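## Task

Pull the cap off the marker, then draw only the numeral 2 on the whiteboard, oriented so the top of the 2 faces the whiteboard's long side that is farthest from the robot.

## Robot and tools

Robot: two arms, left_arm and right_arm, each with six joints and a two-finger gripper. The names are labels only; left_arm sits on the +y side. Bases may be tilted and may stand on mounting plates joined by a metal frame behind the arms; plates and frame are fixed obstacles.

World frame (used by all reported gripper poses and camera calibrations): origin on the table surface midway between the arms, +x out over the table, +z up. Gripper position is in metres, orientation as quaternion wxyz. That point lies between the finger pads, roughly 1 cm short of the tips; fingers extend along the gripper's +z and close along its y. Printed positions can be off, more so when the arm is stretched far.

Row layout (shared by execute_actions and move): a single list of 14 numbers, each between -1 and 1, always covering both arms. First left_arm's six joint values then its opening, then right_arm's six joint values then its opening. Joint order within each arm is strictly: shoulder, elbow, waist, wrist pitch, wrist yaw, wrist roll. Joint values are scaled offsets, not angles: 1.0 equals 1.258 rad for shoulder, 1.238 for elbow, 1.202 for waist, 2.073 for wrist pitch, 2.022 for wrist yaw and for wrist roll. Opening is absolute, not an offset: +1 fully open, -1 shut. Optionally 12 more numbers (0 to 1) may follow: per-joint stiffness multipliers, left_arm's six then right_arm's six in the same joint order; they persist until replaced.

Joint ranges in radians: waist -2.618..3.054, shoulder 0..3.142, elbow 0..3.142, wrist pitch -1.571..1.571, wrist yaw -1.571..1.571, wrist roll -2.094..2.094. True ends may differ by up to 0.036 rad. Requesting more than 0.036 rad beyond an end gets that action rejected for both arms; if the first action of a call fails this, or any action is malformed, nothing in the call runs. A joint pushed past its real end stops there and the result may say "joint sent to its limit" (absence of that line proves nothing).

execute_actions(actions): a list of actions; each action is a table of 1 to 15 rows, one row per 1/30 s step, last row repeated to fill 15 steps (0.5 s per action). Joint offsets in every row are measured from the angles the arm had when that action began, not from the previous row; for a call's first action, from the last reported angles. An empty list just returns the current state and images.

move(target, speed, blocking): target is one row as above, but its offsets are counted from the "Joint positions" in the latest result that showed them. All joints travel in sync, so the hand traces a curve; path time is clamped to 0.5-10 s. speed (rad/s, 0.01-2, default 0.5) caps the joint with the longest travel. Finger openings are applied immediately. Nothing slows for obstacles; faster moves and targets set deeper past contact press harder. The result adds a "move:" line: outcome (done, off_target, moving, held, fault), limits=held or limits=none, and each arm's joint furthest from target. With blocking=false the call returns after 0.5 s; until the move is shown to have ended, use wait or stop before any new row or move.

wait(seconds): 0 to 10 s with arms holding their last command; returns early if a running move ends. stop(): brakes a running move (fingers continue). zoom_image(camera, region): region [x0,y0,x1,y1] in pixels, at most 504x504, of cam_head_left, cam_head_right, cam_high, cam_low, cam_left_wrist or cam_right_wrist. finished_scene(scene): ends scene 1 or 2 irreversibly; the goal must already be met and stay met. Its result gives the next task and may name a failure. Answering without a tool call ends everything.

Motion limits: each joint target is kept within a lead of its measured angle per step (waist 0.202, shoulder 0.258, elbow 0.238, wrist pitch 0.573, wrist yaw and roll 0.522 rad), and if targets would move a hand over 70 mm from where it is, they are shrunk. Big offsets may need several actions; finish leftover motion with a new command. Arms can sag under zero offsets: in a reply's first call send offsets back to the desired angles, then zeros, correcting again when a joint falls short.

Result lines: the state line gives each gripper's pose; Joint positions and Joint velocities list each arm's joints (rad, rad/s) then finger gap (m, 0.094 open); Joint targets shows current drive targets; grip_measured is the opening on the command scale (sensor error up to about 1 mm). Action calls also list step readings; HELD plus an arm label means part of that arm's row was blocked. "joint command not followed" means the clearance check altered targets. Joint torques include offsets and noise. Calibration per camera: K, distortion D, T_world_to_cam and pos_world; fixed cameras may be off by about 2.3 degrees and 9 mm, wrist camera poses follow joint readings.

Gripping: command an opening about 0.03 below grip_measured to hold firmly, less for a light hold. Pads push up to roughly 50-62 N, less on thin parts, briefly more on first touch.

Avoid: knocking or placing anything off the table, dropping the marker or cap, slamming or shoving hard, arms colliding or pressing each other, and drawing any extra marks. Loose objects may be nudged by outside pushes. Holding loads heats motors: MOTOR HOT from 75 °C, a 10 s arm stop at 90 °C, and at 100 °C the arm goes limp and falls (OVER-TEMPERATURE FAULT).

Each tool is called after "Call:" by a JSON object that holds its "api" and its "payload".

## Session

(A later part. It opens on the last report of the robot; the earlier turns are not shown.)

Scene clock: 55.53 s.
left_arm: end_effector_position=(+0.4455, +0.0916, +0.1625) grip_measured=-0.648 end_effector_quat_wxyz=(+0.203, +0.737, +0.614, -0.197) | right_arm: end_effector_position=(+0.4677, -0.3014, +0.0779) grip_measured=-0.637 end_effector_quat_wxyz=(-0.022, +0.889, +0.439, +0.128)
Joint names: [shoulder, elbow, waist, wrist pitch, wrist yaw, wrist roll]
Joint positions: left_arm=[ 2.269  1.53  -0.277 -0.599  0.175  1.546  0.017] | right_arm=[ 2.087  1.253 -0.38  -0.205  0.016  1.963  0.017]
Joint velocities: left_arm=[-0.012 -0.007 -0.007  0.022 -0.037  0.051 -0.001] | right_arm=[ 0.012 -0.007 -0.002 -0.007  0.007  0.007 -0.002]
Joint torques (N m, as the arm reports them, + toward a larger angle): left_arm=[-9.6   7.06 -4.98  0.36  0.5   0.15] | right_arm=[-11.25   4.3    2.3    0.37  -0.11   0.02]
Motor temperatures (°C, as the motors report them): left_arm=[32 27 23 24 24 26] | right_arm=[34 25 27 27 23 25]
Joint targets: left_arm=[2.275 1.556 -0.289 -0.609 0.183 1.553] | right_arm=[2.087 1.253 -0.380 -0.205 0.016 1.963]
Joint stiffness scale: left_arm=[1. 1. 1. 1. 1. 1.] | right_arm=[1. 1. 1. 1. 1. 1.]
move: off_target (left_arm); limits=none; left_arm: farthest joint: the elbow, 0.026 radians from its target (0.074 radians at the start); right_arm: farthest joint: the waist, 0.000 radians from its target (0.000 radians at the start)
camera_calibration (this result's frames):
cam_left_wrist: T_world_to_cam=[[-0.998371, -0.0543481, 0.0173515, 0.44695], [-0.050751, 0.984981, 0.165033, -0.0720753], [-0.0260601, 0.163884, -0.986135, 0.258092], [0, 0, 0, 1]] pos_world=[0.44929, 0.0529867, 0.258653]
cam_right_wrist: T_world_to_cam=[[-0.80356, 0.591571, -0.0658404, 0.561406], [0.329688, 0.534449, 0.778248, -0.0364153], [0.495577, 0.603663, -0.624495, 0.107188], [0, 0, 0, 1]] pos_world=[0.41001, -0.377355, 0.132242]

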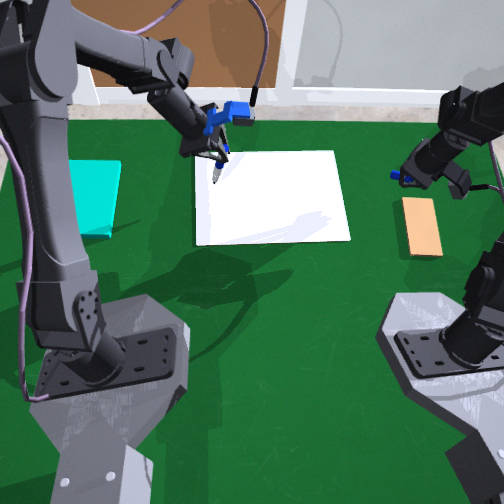

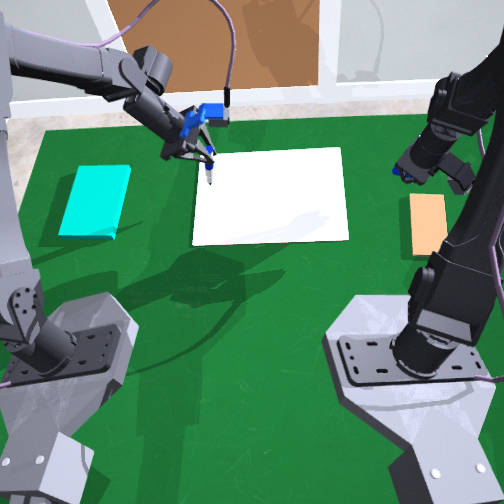

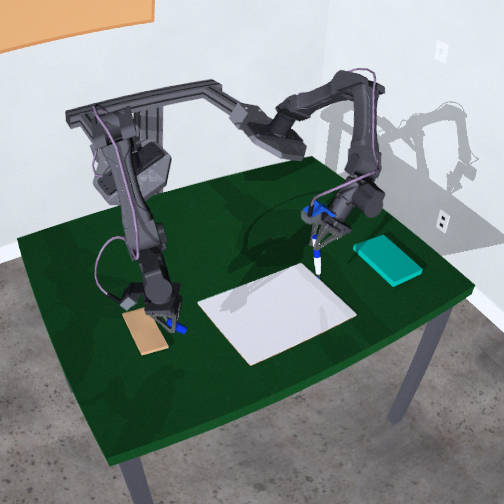

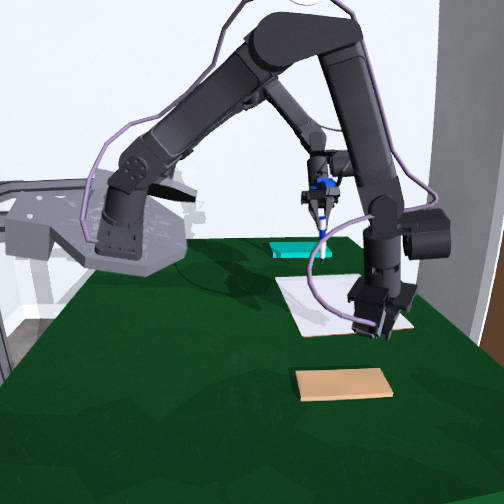

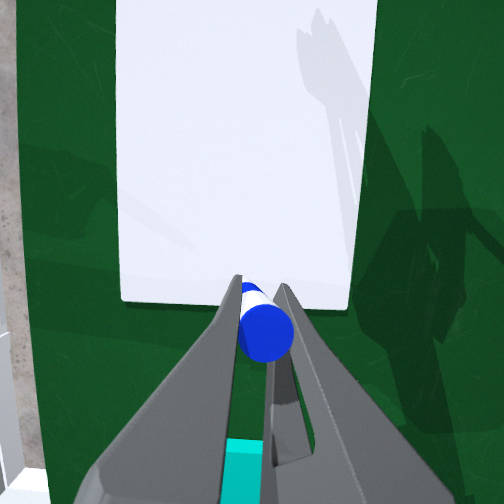

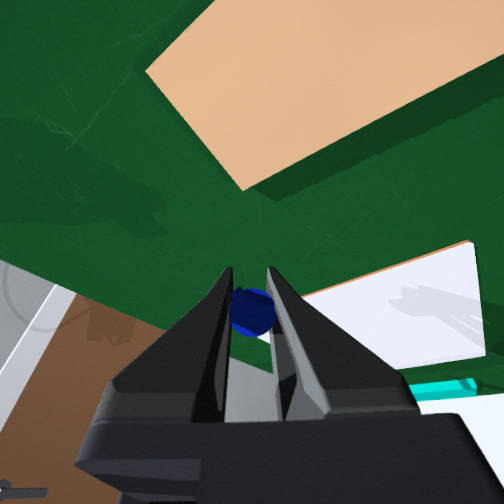

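Call:
{"api": "move", "payload": {"target": [0.131,0.141,-0.004,-0.006,0.004,0.005,-0.69,0,0,0,0,0,0,-0.68], "speed": 0.4}}

Call:
{"api": "zoom_image", "payload": {"camera": "cam_low", "region": [260,170,400,310]}}

Call:
{"api": "zoom_image", "payload": {"camera": "cam_high", "region": [230,180,390,340]}}

Scene clock: 56.73 s.
left_arm: end_effector_position=(+0.4613, +0.0741, +0.1281) grip_measured=-0.648 end_effector_quat_wxyz=(+0.196, +0.739, +0.613, -0.201) | right_arm: end_effector_position=(+0.4677, -0.3014, +0.0779) grip_measured=-0.637 end_effector_quat_wxyz=(-0.022, +0.889, +0.439, +0.128)
Joint names: [shoulder, elbow, waist, wrist pitch, wrist yaw, wrist roll]
Joint positions: left_arm=[ 2.43   1.678 -0.277 -0.603  0.172  1.549  0.017] | right_arm=[ 2.087  1.253 -0.38  -0.205  0.016  1.963  0.017]
Joint velocities: left_arm=[ 0.002  0.002 -0.007 -0.037  0.022  0.022 -0.001] | right_arm=[-0.002 -0.007 -0.017 -0.051 -0.022 -0.037 -0.001]
Joint torques (N m, as the arm reports them, + toward a larger angle): left_arm=[-10.44   7.1   -4.8    0.31   0.54   0.11] | right_arm=[-11.26   4.26   2.23   0.37  -0.1    0.01]
Motor temperatures (°C, as the motors report them): left_arm=[32 27 23 24 24 26] | right_arm=[34 25 27 27 23 25]
Joint targets: left_arm=[2.434 1.705 -0.282 -0.612 0.183 1.556] | right_arm=[2.087 1.253 -0.380 -0.205 0.016 1.963]
Joint stiffness scale: left_arm=[1. 1. 1. 1. 1. 1.] | right_arm=[1. 1. 1. 1. 1. 1.]
move: off_target (left_arm); limits=none; left_arm: farthest joint: the elbow, 0.026 radians from its target (0.174 radians at the start); right_arm: farthest joint: the waist, 0.000 radians from its target (0.000 radians at the start)
camera_calibration (this result's frames):
cam_left_wrist: T_world_to_cam=[[-0.998514, -0.0460149, 0.02918, 0.460369], [-0.0403369, 0.984294, 0.171869, -0.0540424], [-0.0366302, 0.170437, -0.984687, 0.231618], [0, 0, 0, 1]] pos_world=[0.465989, 0.0349011, 0.223926]
cam_right_wrist: T_world_to_cam=[[-0.80356, 0.591571, -0.0658404, 0.561406], [0.329688, 0.534449, 0.778248, -0.0364153], [0.495577, 0.603663, -0.624495, 0.107188], [0, 0, 0, 1]] pos_world=[0.41001, -0.377355, 0.132242]

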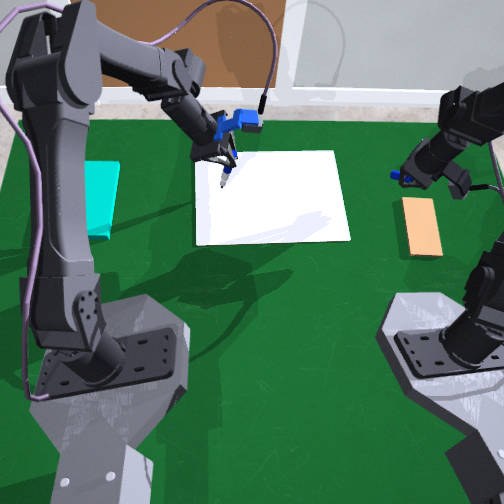

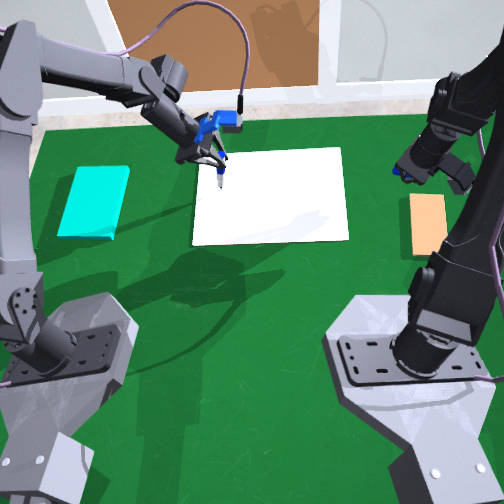

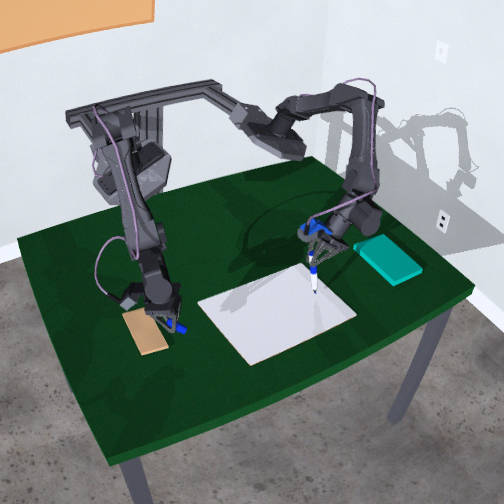

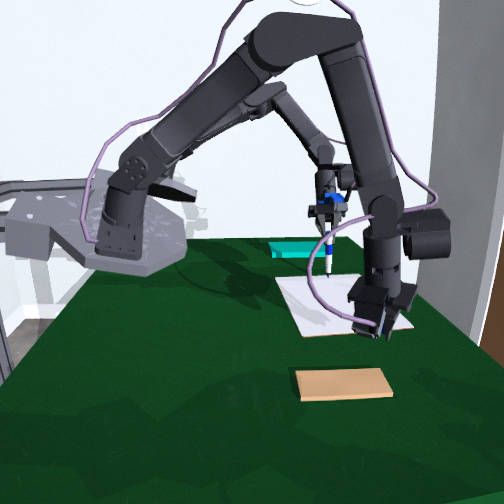

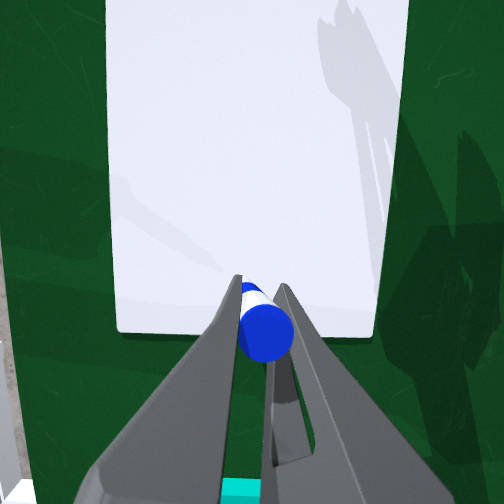

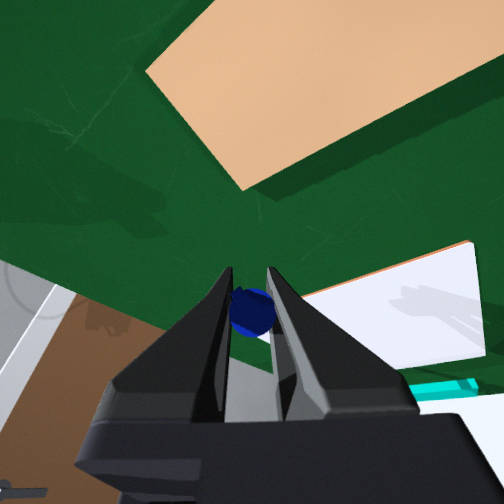

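Region (260, 170, 400, 310) of cam_low's 504x504 image, scaled by 3.600, with more detail than that image has.

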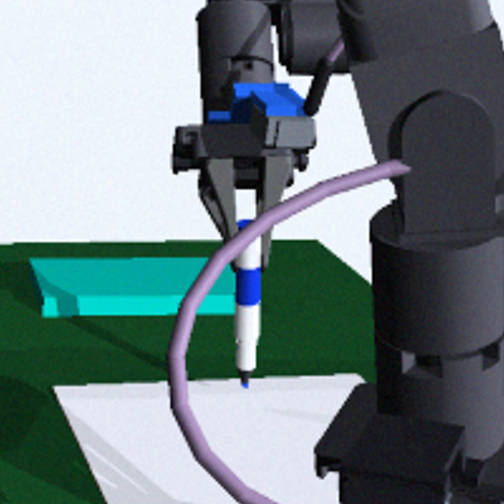

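Region (230, 180, 390, 340) of cam_high's 504x504 image, scaled by 3.150, with more detail than that image has.

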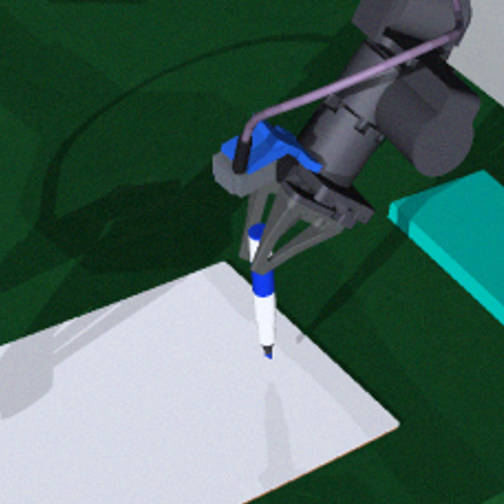

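Call:
{"api": "move", "payload": {"target": [0.036,0.044,0.004,-0.005,0.005,0,-0.69,0,0,0,0,0,0,-0.68], "speed": 0.15}}

Call:
{"api": "zoom_image", "payload": {"camera": "cam_high", "region": [270,250,350,330]}}

Scene clock: 58.03 s.
left_arm: end_effector_position=(+0.4636, +0.0733, +0.1173) grip_measured=-0.648 end_effector_quat_wxyz=(+0.192, +0.738, +0.615, -0.201) | right_arm: end_effector_position=(+0.4677, -0.3014, +0.0779) grip_measured=-0.637 end_effector_quat_wxyz=(-0.022, +0.889, +0.439, +0.128)
Joint names: [shoulder, elbow, waist, wrist pitch, wrist yaw, wrist roll]
Joint positions: left_arm=[ 2.467  1.709 -0.271 -0.603  0.168  1.549  0.017] | right_arm=[ 2.087  1.253 -0.38  -0.205  0.016  1.963  0.017]
Joint velocities: left_arm=[ 0.002  0.002  0.012 -0.007  0.007 -0.022 -0.001] | right_arm=[-0.002 -0.017 -0.007 -0.022  0.007 -0.022 -0.   ]
Joint torques (N m, as the arm reports them, + toward a larger angle): left_arm=[-10.47   6.81  -4.6    0.3    0.56   0.04] | right_arm=[-11.29   4.29   2.21   0.37  -0.12   0.02]
Motor temperatures (°C, as the motors report them): left_arm=[33 27 23 23 24 26] | right_arm=[34 25 27 27 23 25]
Joint targets: left_arm=[2.475 1.732 -0.272 -0.613 0.182 1.549] | right_arm=[2.087 1.253 -0.380 -0.205 0.016 1.963]
Joint stiffness scale: left_arm=[1. 1. 1. 1. 1. 1.] | right_arm=[1. 1. 1. 1. 1. 1.]
move: off_target (left_arm); limits=none; left_arm: farthest joint: the elbow, 0.024 radians from its target (0.054 radians at the start); right_arm: farthest joint: the waist, 0.000 radians from its target (0.000 radians at the start)
camera_calibration (this result's frames):
cam_left_wrist: T_world_to_cam=[[-0.998112, -0.0492103, 0.0367443, 0.462048], [-0.0419029, 0.983073, 0.178356, -0.0512306], [-0.0448993, 0.17648, -0.98328, 0.224469], [0, 0, 0, 1]] pos_world=[0.469107, 0.0334867, 0.212876]
cam_right_wrist: T_world_to_cam=[[-0.80356, 0.591571, -0.0658404, 0.561406], [0.329688, 0.534449, 0.778248, -0.0364153], [0.495577, 0.603663, -0.624495, 0.107188], [0, 0, 0, 1]] pos_world=[0.41001, -0.377355, 0.132242]

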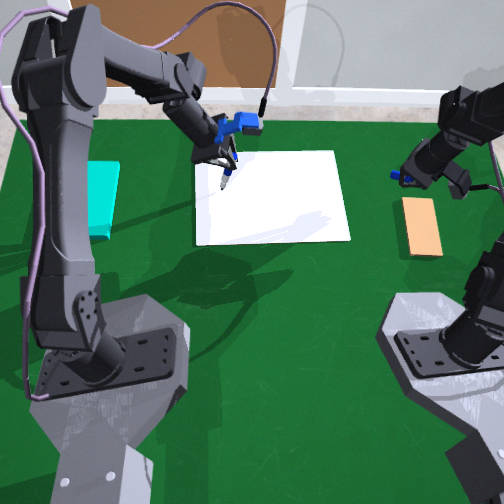

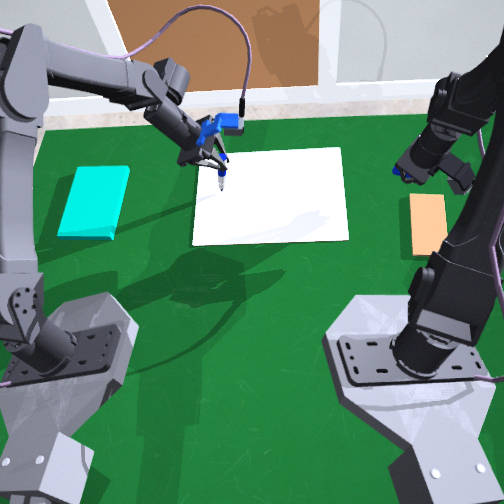

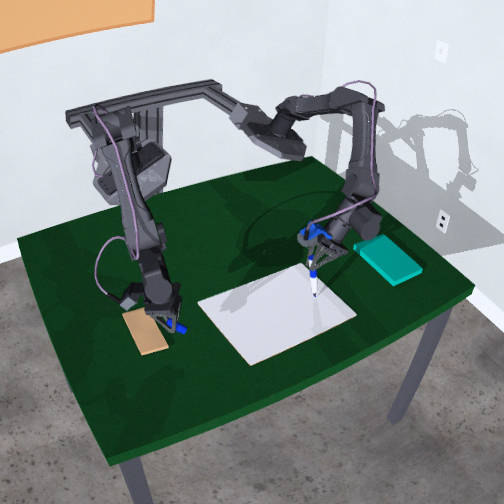

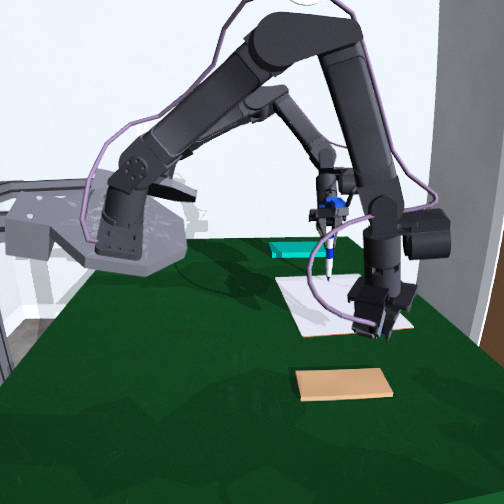

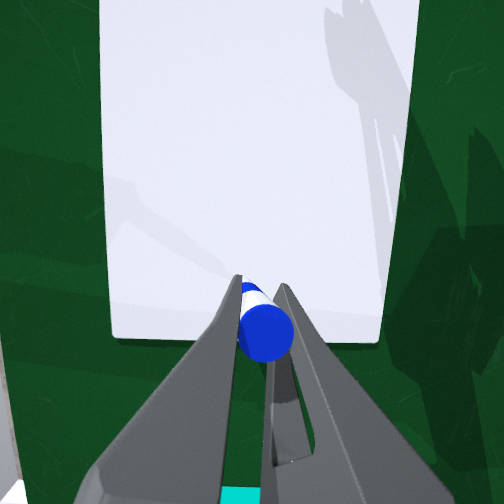

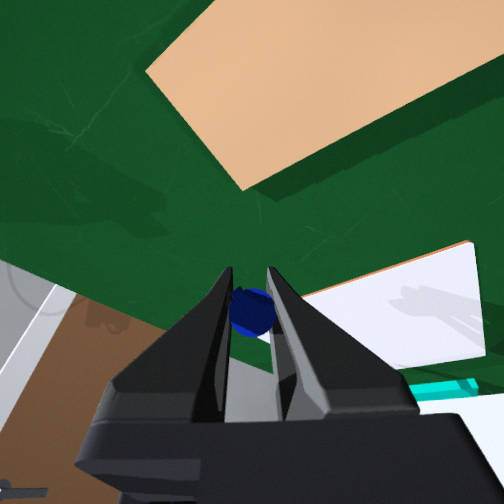

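Region (270, 250, 350, 330) of cam_high's 504x504 image, scaled by 6.300, with more detail than that image has.

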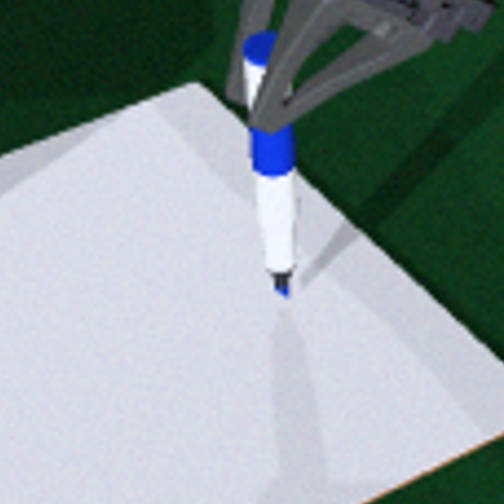

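Call:
{"api": "move", "payload": {"target": [0.022,0.03,0.004,-0.005,0.003,0,-0.69,0,0,0,0,0,0,-0.68], "speed": 0.08}}

Call:
{"api": "zoom_image", "payload": {"camera": "cam_high", "region": [270,250,350,330]}}

Scene clock: 59.20 s.
left_arm: end_effector_position=(+0.4650, +0.0749, +0.1136) grip_measured=-0.648 end_effector_quat_wxyz=(+0.189, +0.737, +0.617, -0.202) | right_arm: end_effector_position=(+0.4677, -0.3014, +0.0779) grip_measured=-0.637 end_effector_quat_wxyz=(-0.022, +0.889, +0.439, +0.128)
Joint names: [shoulder, elbow, waist, wrist pitch, wrist yaw, wrist roll]
Joint positions: left_arm=[ 2.48   1.723 -0.265 -0.608  0.167  1.549  0.017] | right_arm=[ 2.087  1.253 -0.38  -0.205  0.016  1.963  0.017]
Joint velocities: left_arm=[ 0.002  0.007 -0.007  0.022  0.007 -0.037 -0.001] | right_arm=[-0.002 -0.002  0.002  0.037 -0.066  0.051 -0.   ]
Joint torques (N m, as the arm reports them, + toward a larger angle): left_arm=[-10.     6.73  -4.64   0.35   0.5    0.03] | right_arm=[-11.24   4.29   2.25   0.37  -0.11   0.04]
Motor temperatures (°C, as the motors report them): left_arm=[33 27 23 23 24 26] | right_arm=[34 25 27 27 23 25]
Joint targets: left_arm=[2.495 1.746 -0.266 -0.613 0.174 1.549] | right_arm=[2.087 1.253 -0.380 -0.205 0.016 1.963]
Joint stiffness scale: left_arm=[1. 1. 1. 1. 1. 1.] | right_arm=[1. 1. 1. 1. 1. 1.]
move: off_target (left_arm); limits=none; left_arm: farthest joint: the elbow, 0.023 radians from its target (0.038 radians at the start); right_arm: farthest joint: the waist, 0.000 radians from its target (0.000 radians at the start)
camera_calibration (this result's frames):
cam_left_wrist: T_world_to_cam=[[-0.997719, -0.0532021, 0.0415558, 0.463281], [-0.0447761, 0.982199, 0.182431, -0.0511698], [-0.0505218, 0.180154, -0.98234, 0.222803], [0, 0, 0, 1]] pos_world=[0.47119, 0.0347675, 0.208952]
cam_right_wrist: T_world_to_cam=[[-0.80356, 0.591571, -0.0658404, 0.561406], [0.329688, 0.534449, 0.778248, -0.0364153], [0.495577, 0.603663, -0.624495, 0.107188], [0, 0, 0, 1]] pos_world=[0.41001, -0.377355, 0.132242]

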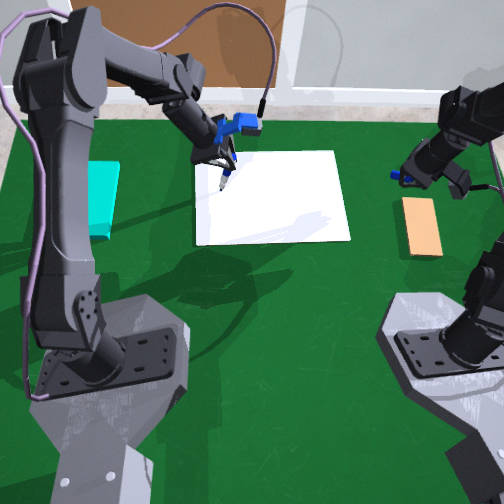

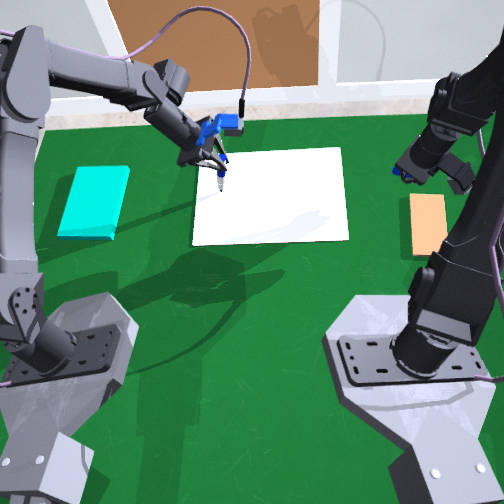

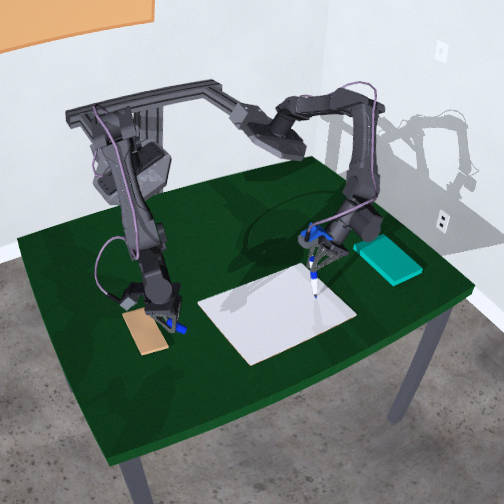

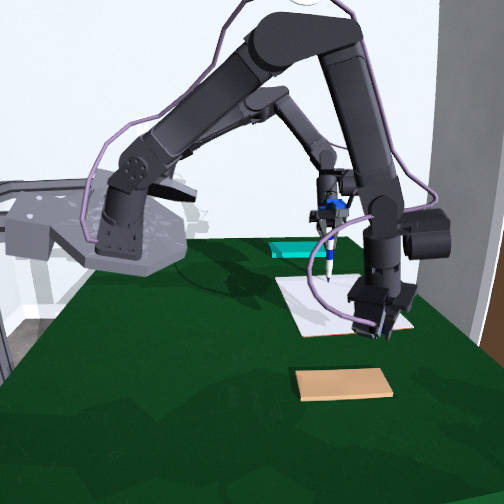

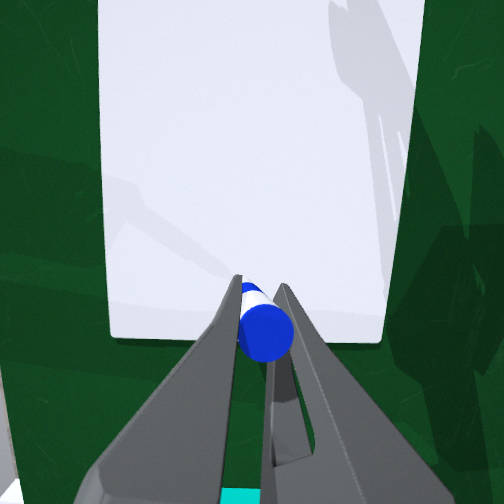

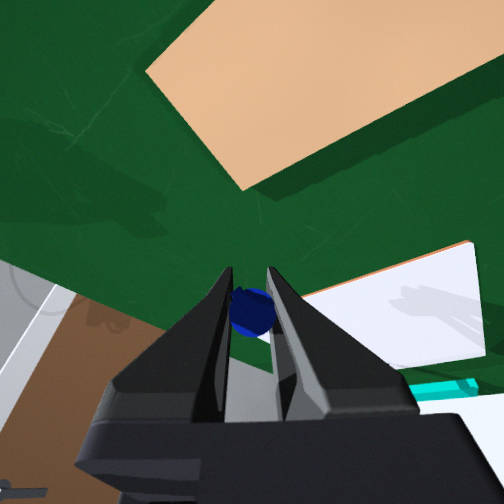

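Region (270, 250, 350, 330) of cam_high's 504x504 image, scaled by 6.300, with more detail than that image has.

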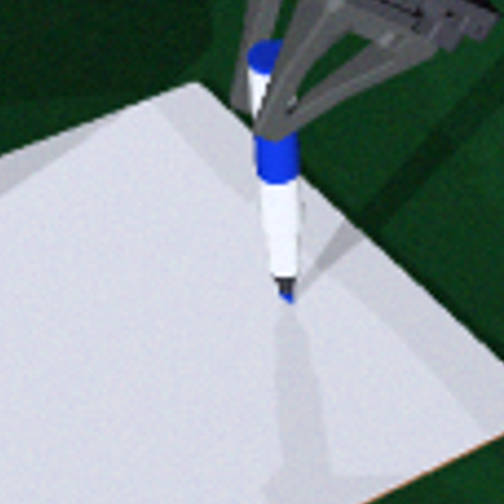

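Call:
{"api": "move", "payload": {"target": [0.035,0.056,-0.02,-0.005,0.002,0,-0.69,0,0,0,0,0,0,-0.68], "speed": 0.09}}

Call:
{"api": "zoom_image", "payload": {"camera": "cam_high", "region": [260,250,350,340]}}

Scene clock: 60.50 s.
left_arm: end_effector_position=(+0.4725, +0.0680, +0.1131) grip_measured=-0.648 end_effector_quat_wxyz=(+0.193, +0.739, +0.614, -0.198) | right_arm: end_effector_position=(+0.4677, -0.3014, +0.0779) grip_measured=-0.637 end_effector_quat_wxyz=(-0.022, +0.889, +0.439, +0.128)
Joint names: [shoulder, elbow, waist, wrist pitch, wrist yaw, wrist roll]
Joint positions: left_arm=[ 2.507  1.77  -0.275 -0.617  0.164  1.549  0.017] | right_arm=[ 2.087  1.253 -0.38  -0.205  0.016  1.963  0.017]
Joint velocities: left_arm=[-0.007  0.012  0.007  0.037 -0.022 -0.037 -0.001] | right_arm=[ 0.002 -0.017  0.012  0.051  0.007 -0.051  0.   ]
Joint torques (N m, as the arm reports them, + toward a larger angle): left_arm=[-9.98  6.79 -5.67  0.41  0.49  0.04] | right_arm=[-11.28   4.25   2.22   0.4   -0.12   0.02]
Motor temperatures (°C, as the motors report them): left_arm=[33 27 24 23 24 26] | right_arm=[34 25 27 27 23 25]
Joint targets: left_arm=[2.523 1.792 -0.289 -0.618 0.171 1.549] | right_arm=[2.087 1.253 -0.380 -0.205 0.016 1.963]
Joint stiffness scale: left_arm=[1. 1. 1. 1. 1. 1.] | right_arm=[1. 1. 1. 1. 1. 1.]
move: off_target (left_arm); limits=none; left_arm: farthest joint: the elbow, 0.023 radians from its target (0.070 radians at the start); right_arm: farthest joint: the waist, 0.000 radians from its target (0.000 radians at the start)
camera_calibration (this result's frames):
cam_left_wrist: T_world_to_cam=[[-0.998432, -0.0481762, 0.0285002, 0.471812], [-0.0422618, 0.98266, 0.180534, -0.0449695], [-0.0367035, 0.179046, -0.983156, 0.217573], [0, 0, 0, 1]] pos_world=[0.477158, 0.0279641, 0.20858]
cam_right_wrist: T_world_to_cam=[[-0.80356, 0.591571, -0.0658404, 0.561406], [0.329688, 0.534449, 0.778248, -0.0364153], [0.495577, 0.603663, -0.624495, 0.107188], [0, 0, 0, 1]] pos_world=[0.41001, -0.377355, 0.132242]

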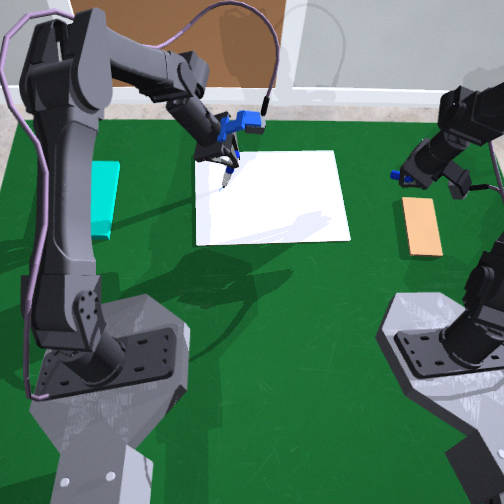

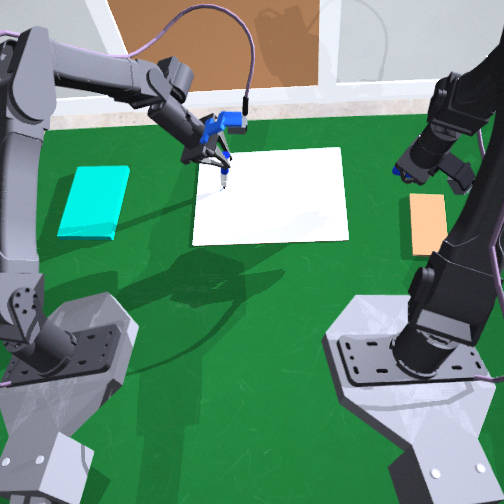

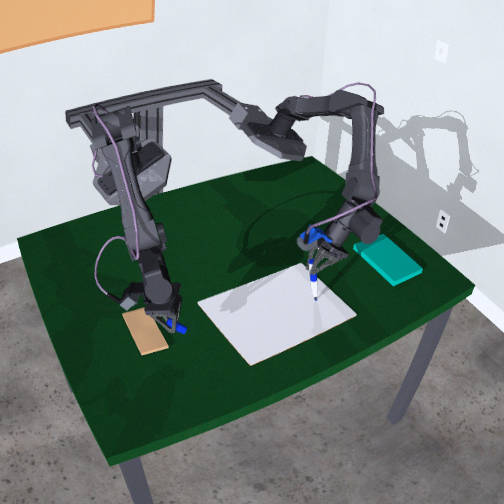

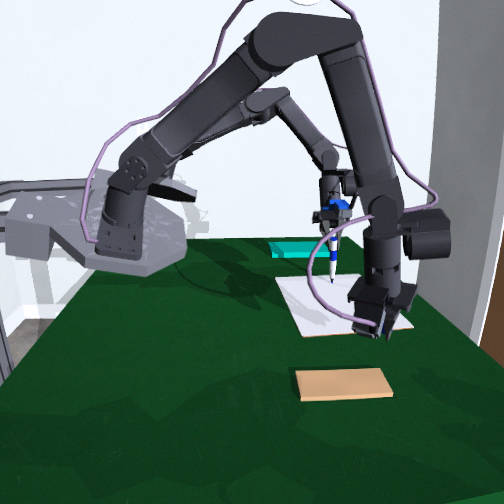

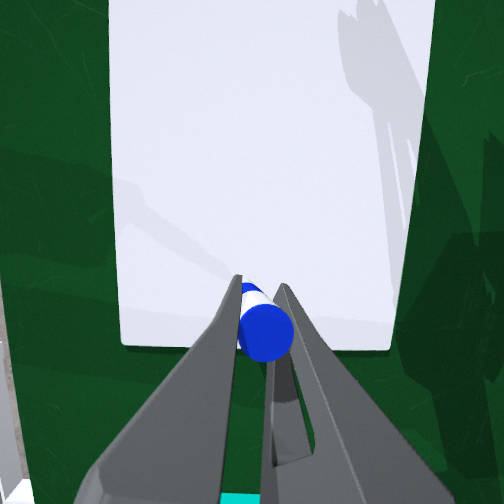

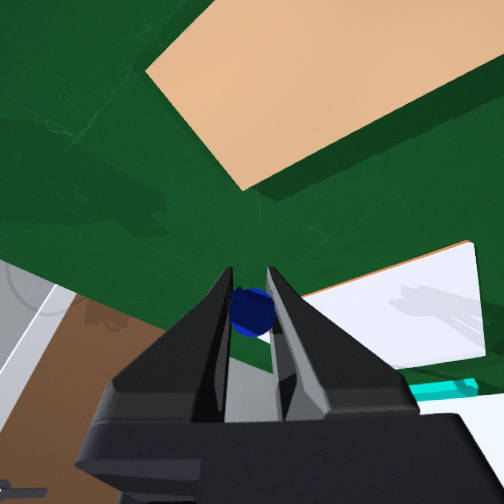

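Region (260, 250, 350, 340) of cam_high's 504x504 image, scaled by 5.600, with more detail than that image has.

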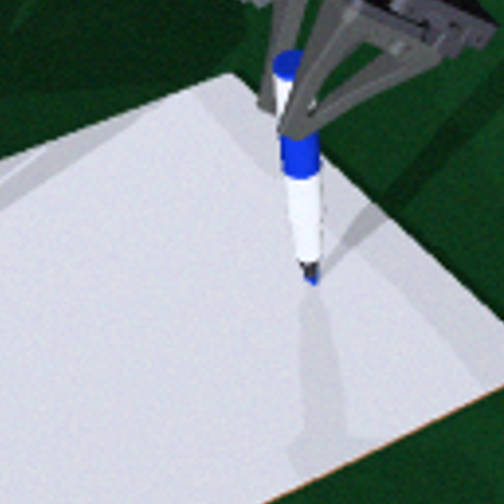

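Call:
{"api": "zoom_image", "payload": {"camera": "cam_head_left", "region": [190,150,270,220]}}

Region (190, 150, 270, 220) of cam_head_left's 504x504 image, scaled by 6.300, with more detail than that image has; it fills the top 441 rows of this view, and the rest is white.

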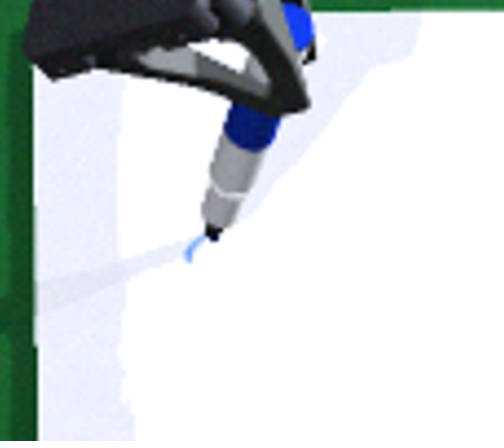

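Call:
{"api": "move", "payload": {"target": [0.037,0.05,-0.037,-0.005,0.002,0,-0.69,0,0,0,0,0,0,-0.68], "speed": 0.09}}

Call:
{"api": "zoom_image", "payload": {"camera": "cam_head_left", "region": [190,150,270,220]}}

Scene clock: 61.87 s.
left_arm: end_effector_position=(+0.4739, +0.0511, +0.1131) grip_measured=-0.648 end_effector_quat_wxyz=(+0.196, +0.749, +0.603, -0.195) | right_arm: end_effector_position=(+0.4677, -0.3014, +0.0779) grip_measured=-0.637 end_effector_quat_wxyz=(-0.022, +0.889, +0.439, +0.128)
Joint names: [shoulder, elbow, waist, wrist pitch, wrist yaw, wrist roll]
Joint positions: left_arm=[ 2.539  1.809 -0.307 -0.619  0.157  1.549  0.017] | right_arm=[ 2.087  1.253 -0.38  -0.205  0.016  1.963  0.017]
Joint velocities: left_arm=[-0.007 -0.002 -0.002 -0.022 -0.007  0.051  0.   ] | right_arm=[ 0.002 -0.007 -0.017  0.007 -0.007 -0.022 -0.   ]
Joint torques (N m, as the arm reports them, + toward a larger angle): left_arm=[-10.32   6.91  -5.59   0.37   0.49   0.02] | right_arm=[-11.25   4.25   2.22   0.39  -0.11   0.01]
Motor temperatures (°C, as the motors report them): left_arm=[33 28 24 23 24 26] | right_arm=[34 25 27 27 23 25]
Joint targets: left_arm=[2.554 1.831 -0.320 -0.628 0.167 1.549] | right_arm=[2.087 1.253 -0.380 -0.205 0.016 1.963]
Joint stiffness scale: left_arm=[1. 1. 1. 1. 1. 1.] | right_arm=[1. 1. 1. 1. 1. 1.]
move: off_target (left_arm); limits=none; left_arm: farthest joint: the elbow, 0.023 radians from its target (0.062 radians at the start); right_arm: farthest joint: the waist, 0.000 radians from its target (0.000 radians at the start)
camera_calibration (this result's frames):
cam_left_wrist: T_world_to_cam=[[-0.999683, -0.0219065, 0.0123741, 0.473527], [-0.0193609, 0.983894, 0.177702, -0.0388806], [-0.0160677, 0.177406, -0.984007, 0.211057], [0, 0, 0, 1]] pos_world=[0.476016, 0.0111849, 0.208732]
cam_right_wrist: T_world_to_cam=[[-0.80356, 0.591571, -0.0658404, 0.561406], [0.329688, 0.534449, 0.778248, -0.0364153], [0.495577, 0.603663, -0.624495, 0.107188], [0, 0, 0, 1]] pos_world=[0.41001, -0.377355, 0.132242]

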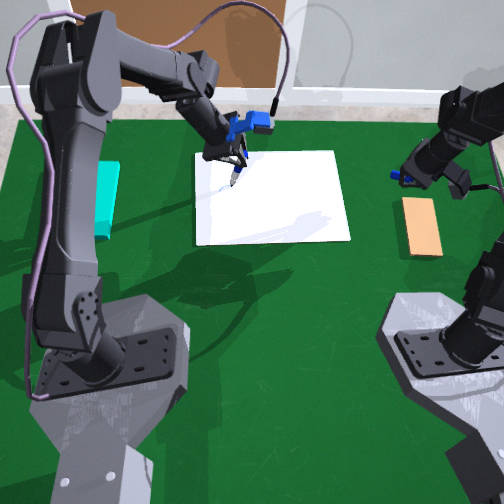

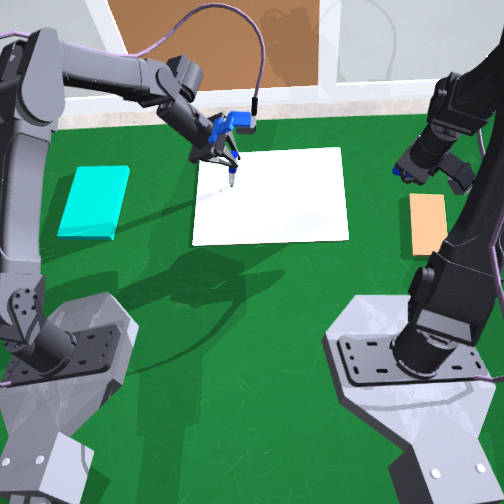

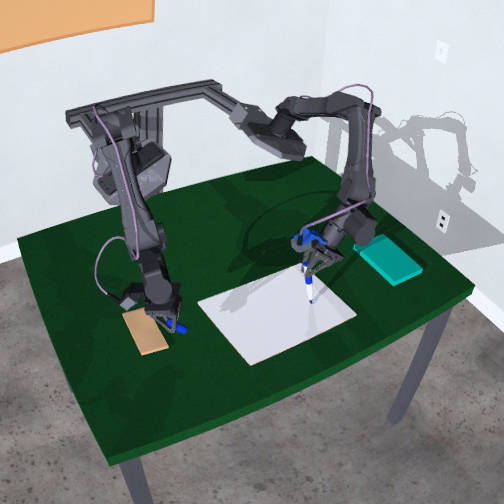

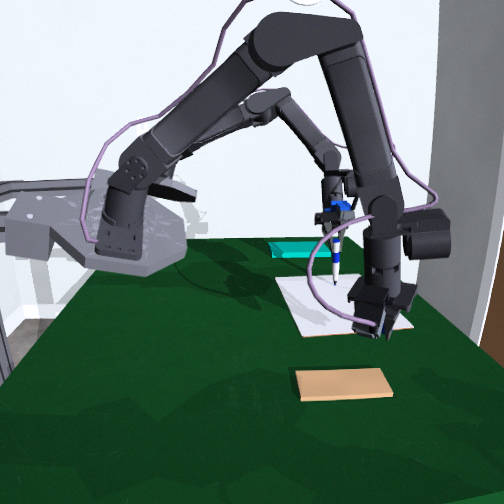

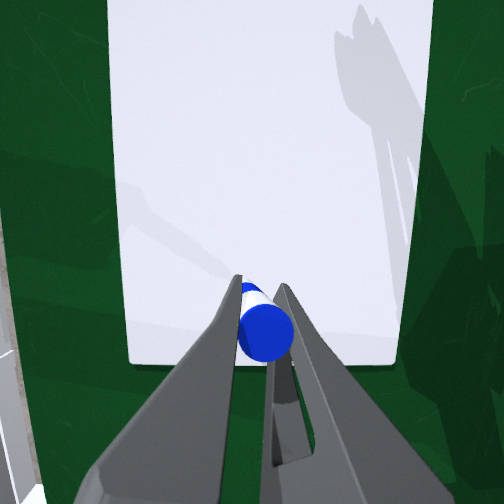

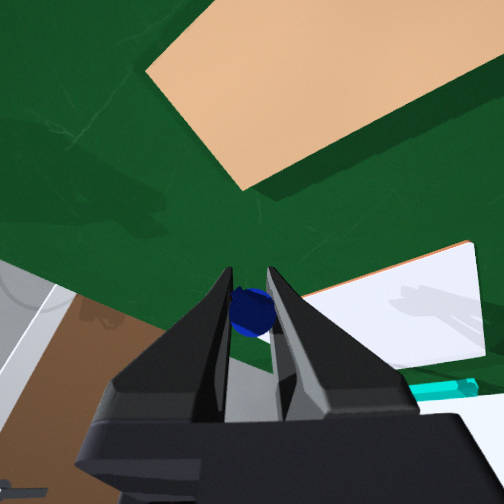

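Region (190, 150, 270, 220) of cam_head_left's 504x504 image, scaled by 6.300, with more detail than that image has; it fills the top 441 rows of this view, and the rest is white.

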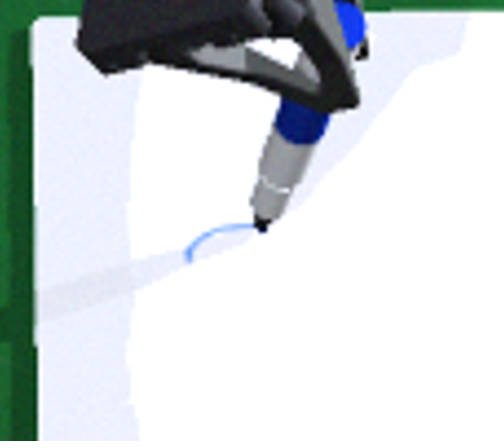

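Call:
{"api": "move", "payload": {"target": [0.024,0.006,-0.035,-0.005,0.003,0,-0.69,0,0,0,0,0,0,-0.68], "speed": 0.07}}

Call:
{"api": "zoom_image", "payload": {"camera": "cam_head_left", "region": [190,150,270,220]}}

Scene clock: 63.03 s.
left_arm: end_effector_position=(+0.4652, +0.0370, +0.1127) grip_measured=-0.648 end_effector_quat_wxyz=(+0.192, +0.758, +0.590, -0.198) | right_arm: end_effector_position=(+0.4677, -0.3014, +0.0779) grip_measured=-0.637 end_effector_quat_wxyz=(-0.022, +0.889, +0.439, +0.128)
Joint names: [shoulder, elbow, waist, wrist pitch, wrist yaw, wrist roll]
Joint positions: left_arm=[ 2.554  1.809 -0.337 -0.619  0.152  1.549  0.017] | right_arm=[ 2.087  1.253 -0.38  -0.205  0.016  1.963  0.017]
Joint velocities: left_arm=[ 0.002 -0.002  0.022 -0.051  0.051  0.022 -0.   ] | right_arm=[-0.017  0.017  0.002  0.022  0.051  0.051  0.001]
Joint torques (N m, as the arm reports them, + toward a larger angle): left_arm=[-10.05   5.83  -5.61   0.34   0.53   0.01] | right_arm=[-11.26   4.28   2.25   0.37  -0.12   0.02]
Motor temperatures (°C, as the motors report them): left_arm=[33 28 24 23 24 26] | right_arm=[34 25 27 27 23 25]
Joint targets: left_arm=[2.570 1.816 -0.349 -0.630 0.163 1.549] | right_arm=[2.087 1.253 -0.380 -0.205 0.016 1.963]
Joint stiffness scale: left_arm=[1. 1. 1. 1. 1. 1.] | right_arm=[1. 1. 1. 1. 1. 1.]
move: done; limits=none; left_arm: farthest joint: the shoulder, 0.016 radians from its target (0.030 radians at the start); right_arm: farthest joint: the waist, 0.000 radians from its target (0.000 radians at the start)
camera_calibration (this result's frames):
cam_left_wrist: T_world_to_cam=[[-0.999851, 0.0106855, 0.0135375, 0.46328], [0.0129397, 0.983724, 0.17922, -0.0402898], [-0.0114021, 0.179368, -0.983716, 0.210807], [0, 0, 0, 1]] pos_world=[0.466136, -0.00312842, 0.208323]
cam_right_wrist: T_world_to_cam=[[-0.80356, 0.591571, -0.0658404, 0.561406], [0.329688, 0.534449, 0.778248, -0.0364153], [0.495577, 0.603663, -0.624495, 0.107188], [0, 0, 0, 1]] pos_world=[0.41001, -0.377355, 0.132242]

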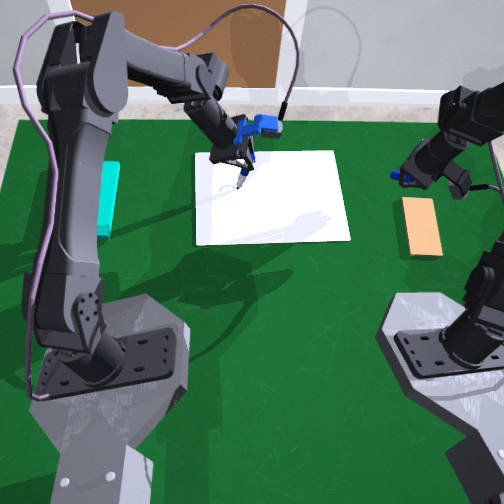

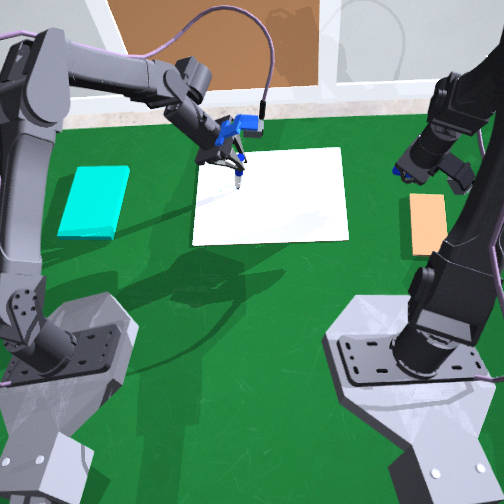

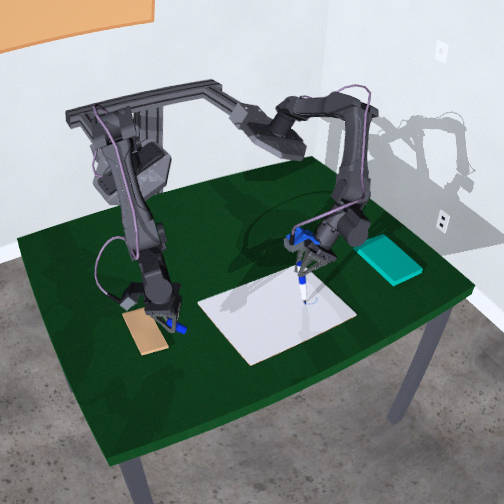

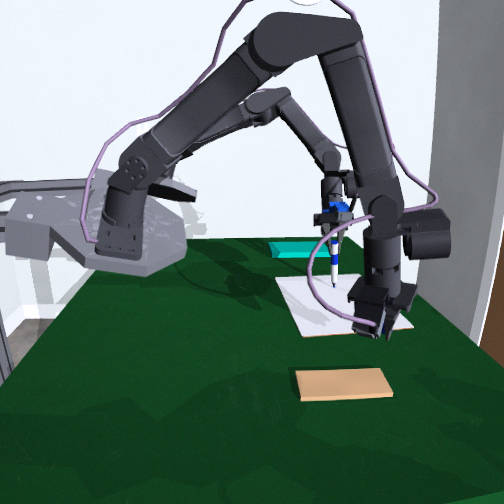

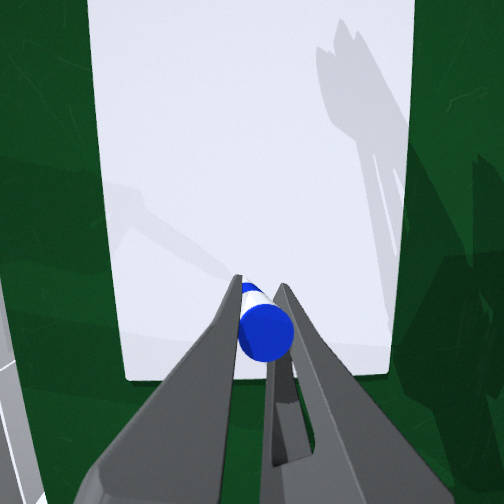

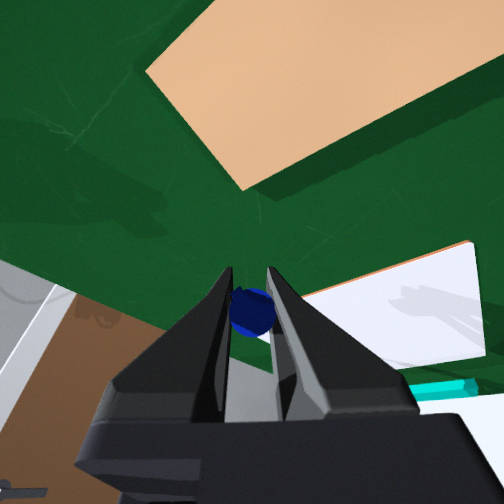

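Region (190, 150, 270, 220) of cam_head_left's 504x504 image, scaled by 6.300, with more detail than that image has; it fills the top 441 rows of this view, and the rest is white.

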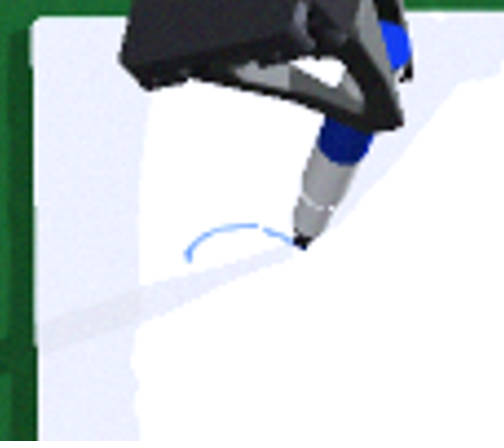

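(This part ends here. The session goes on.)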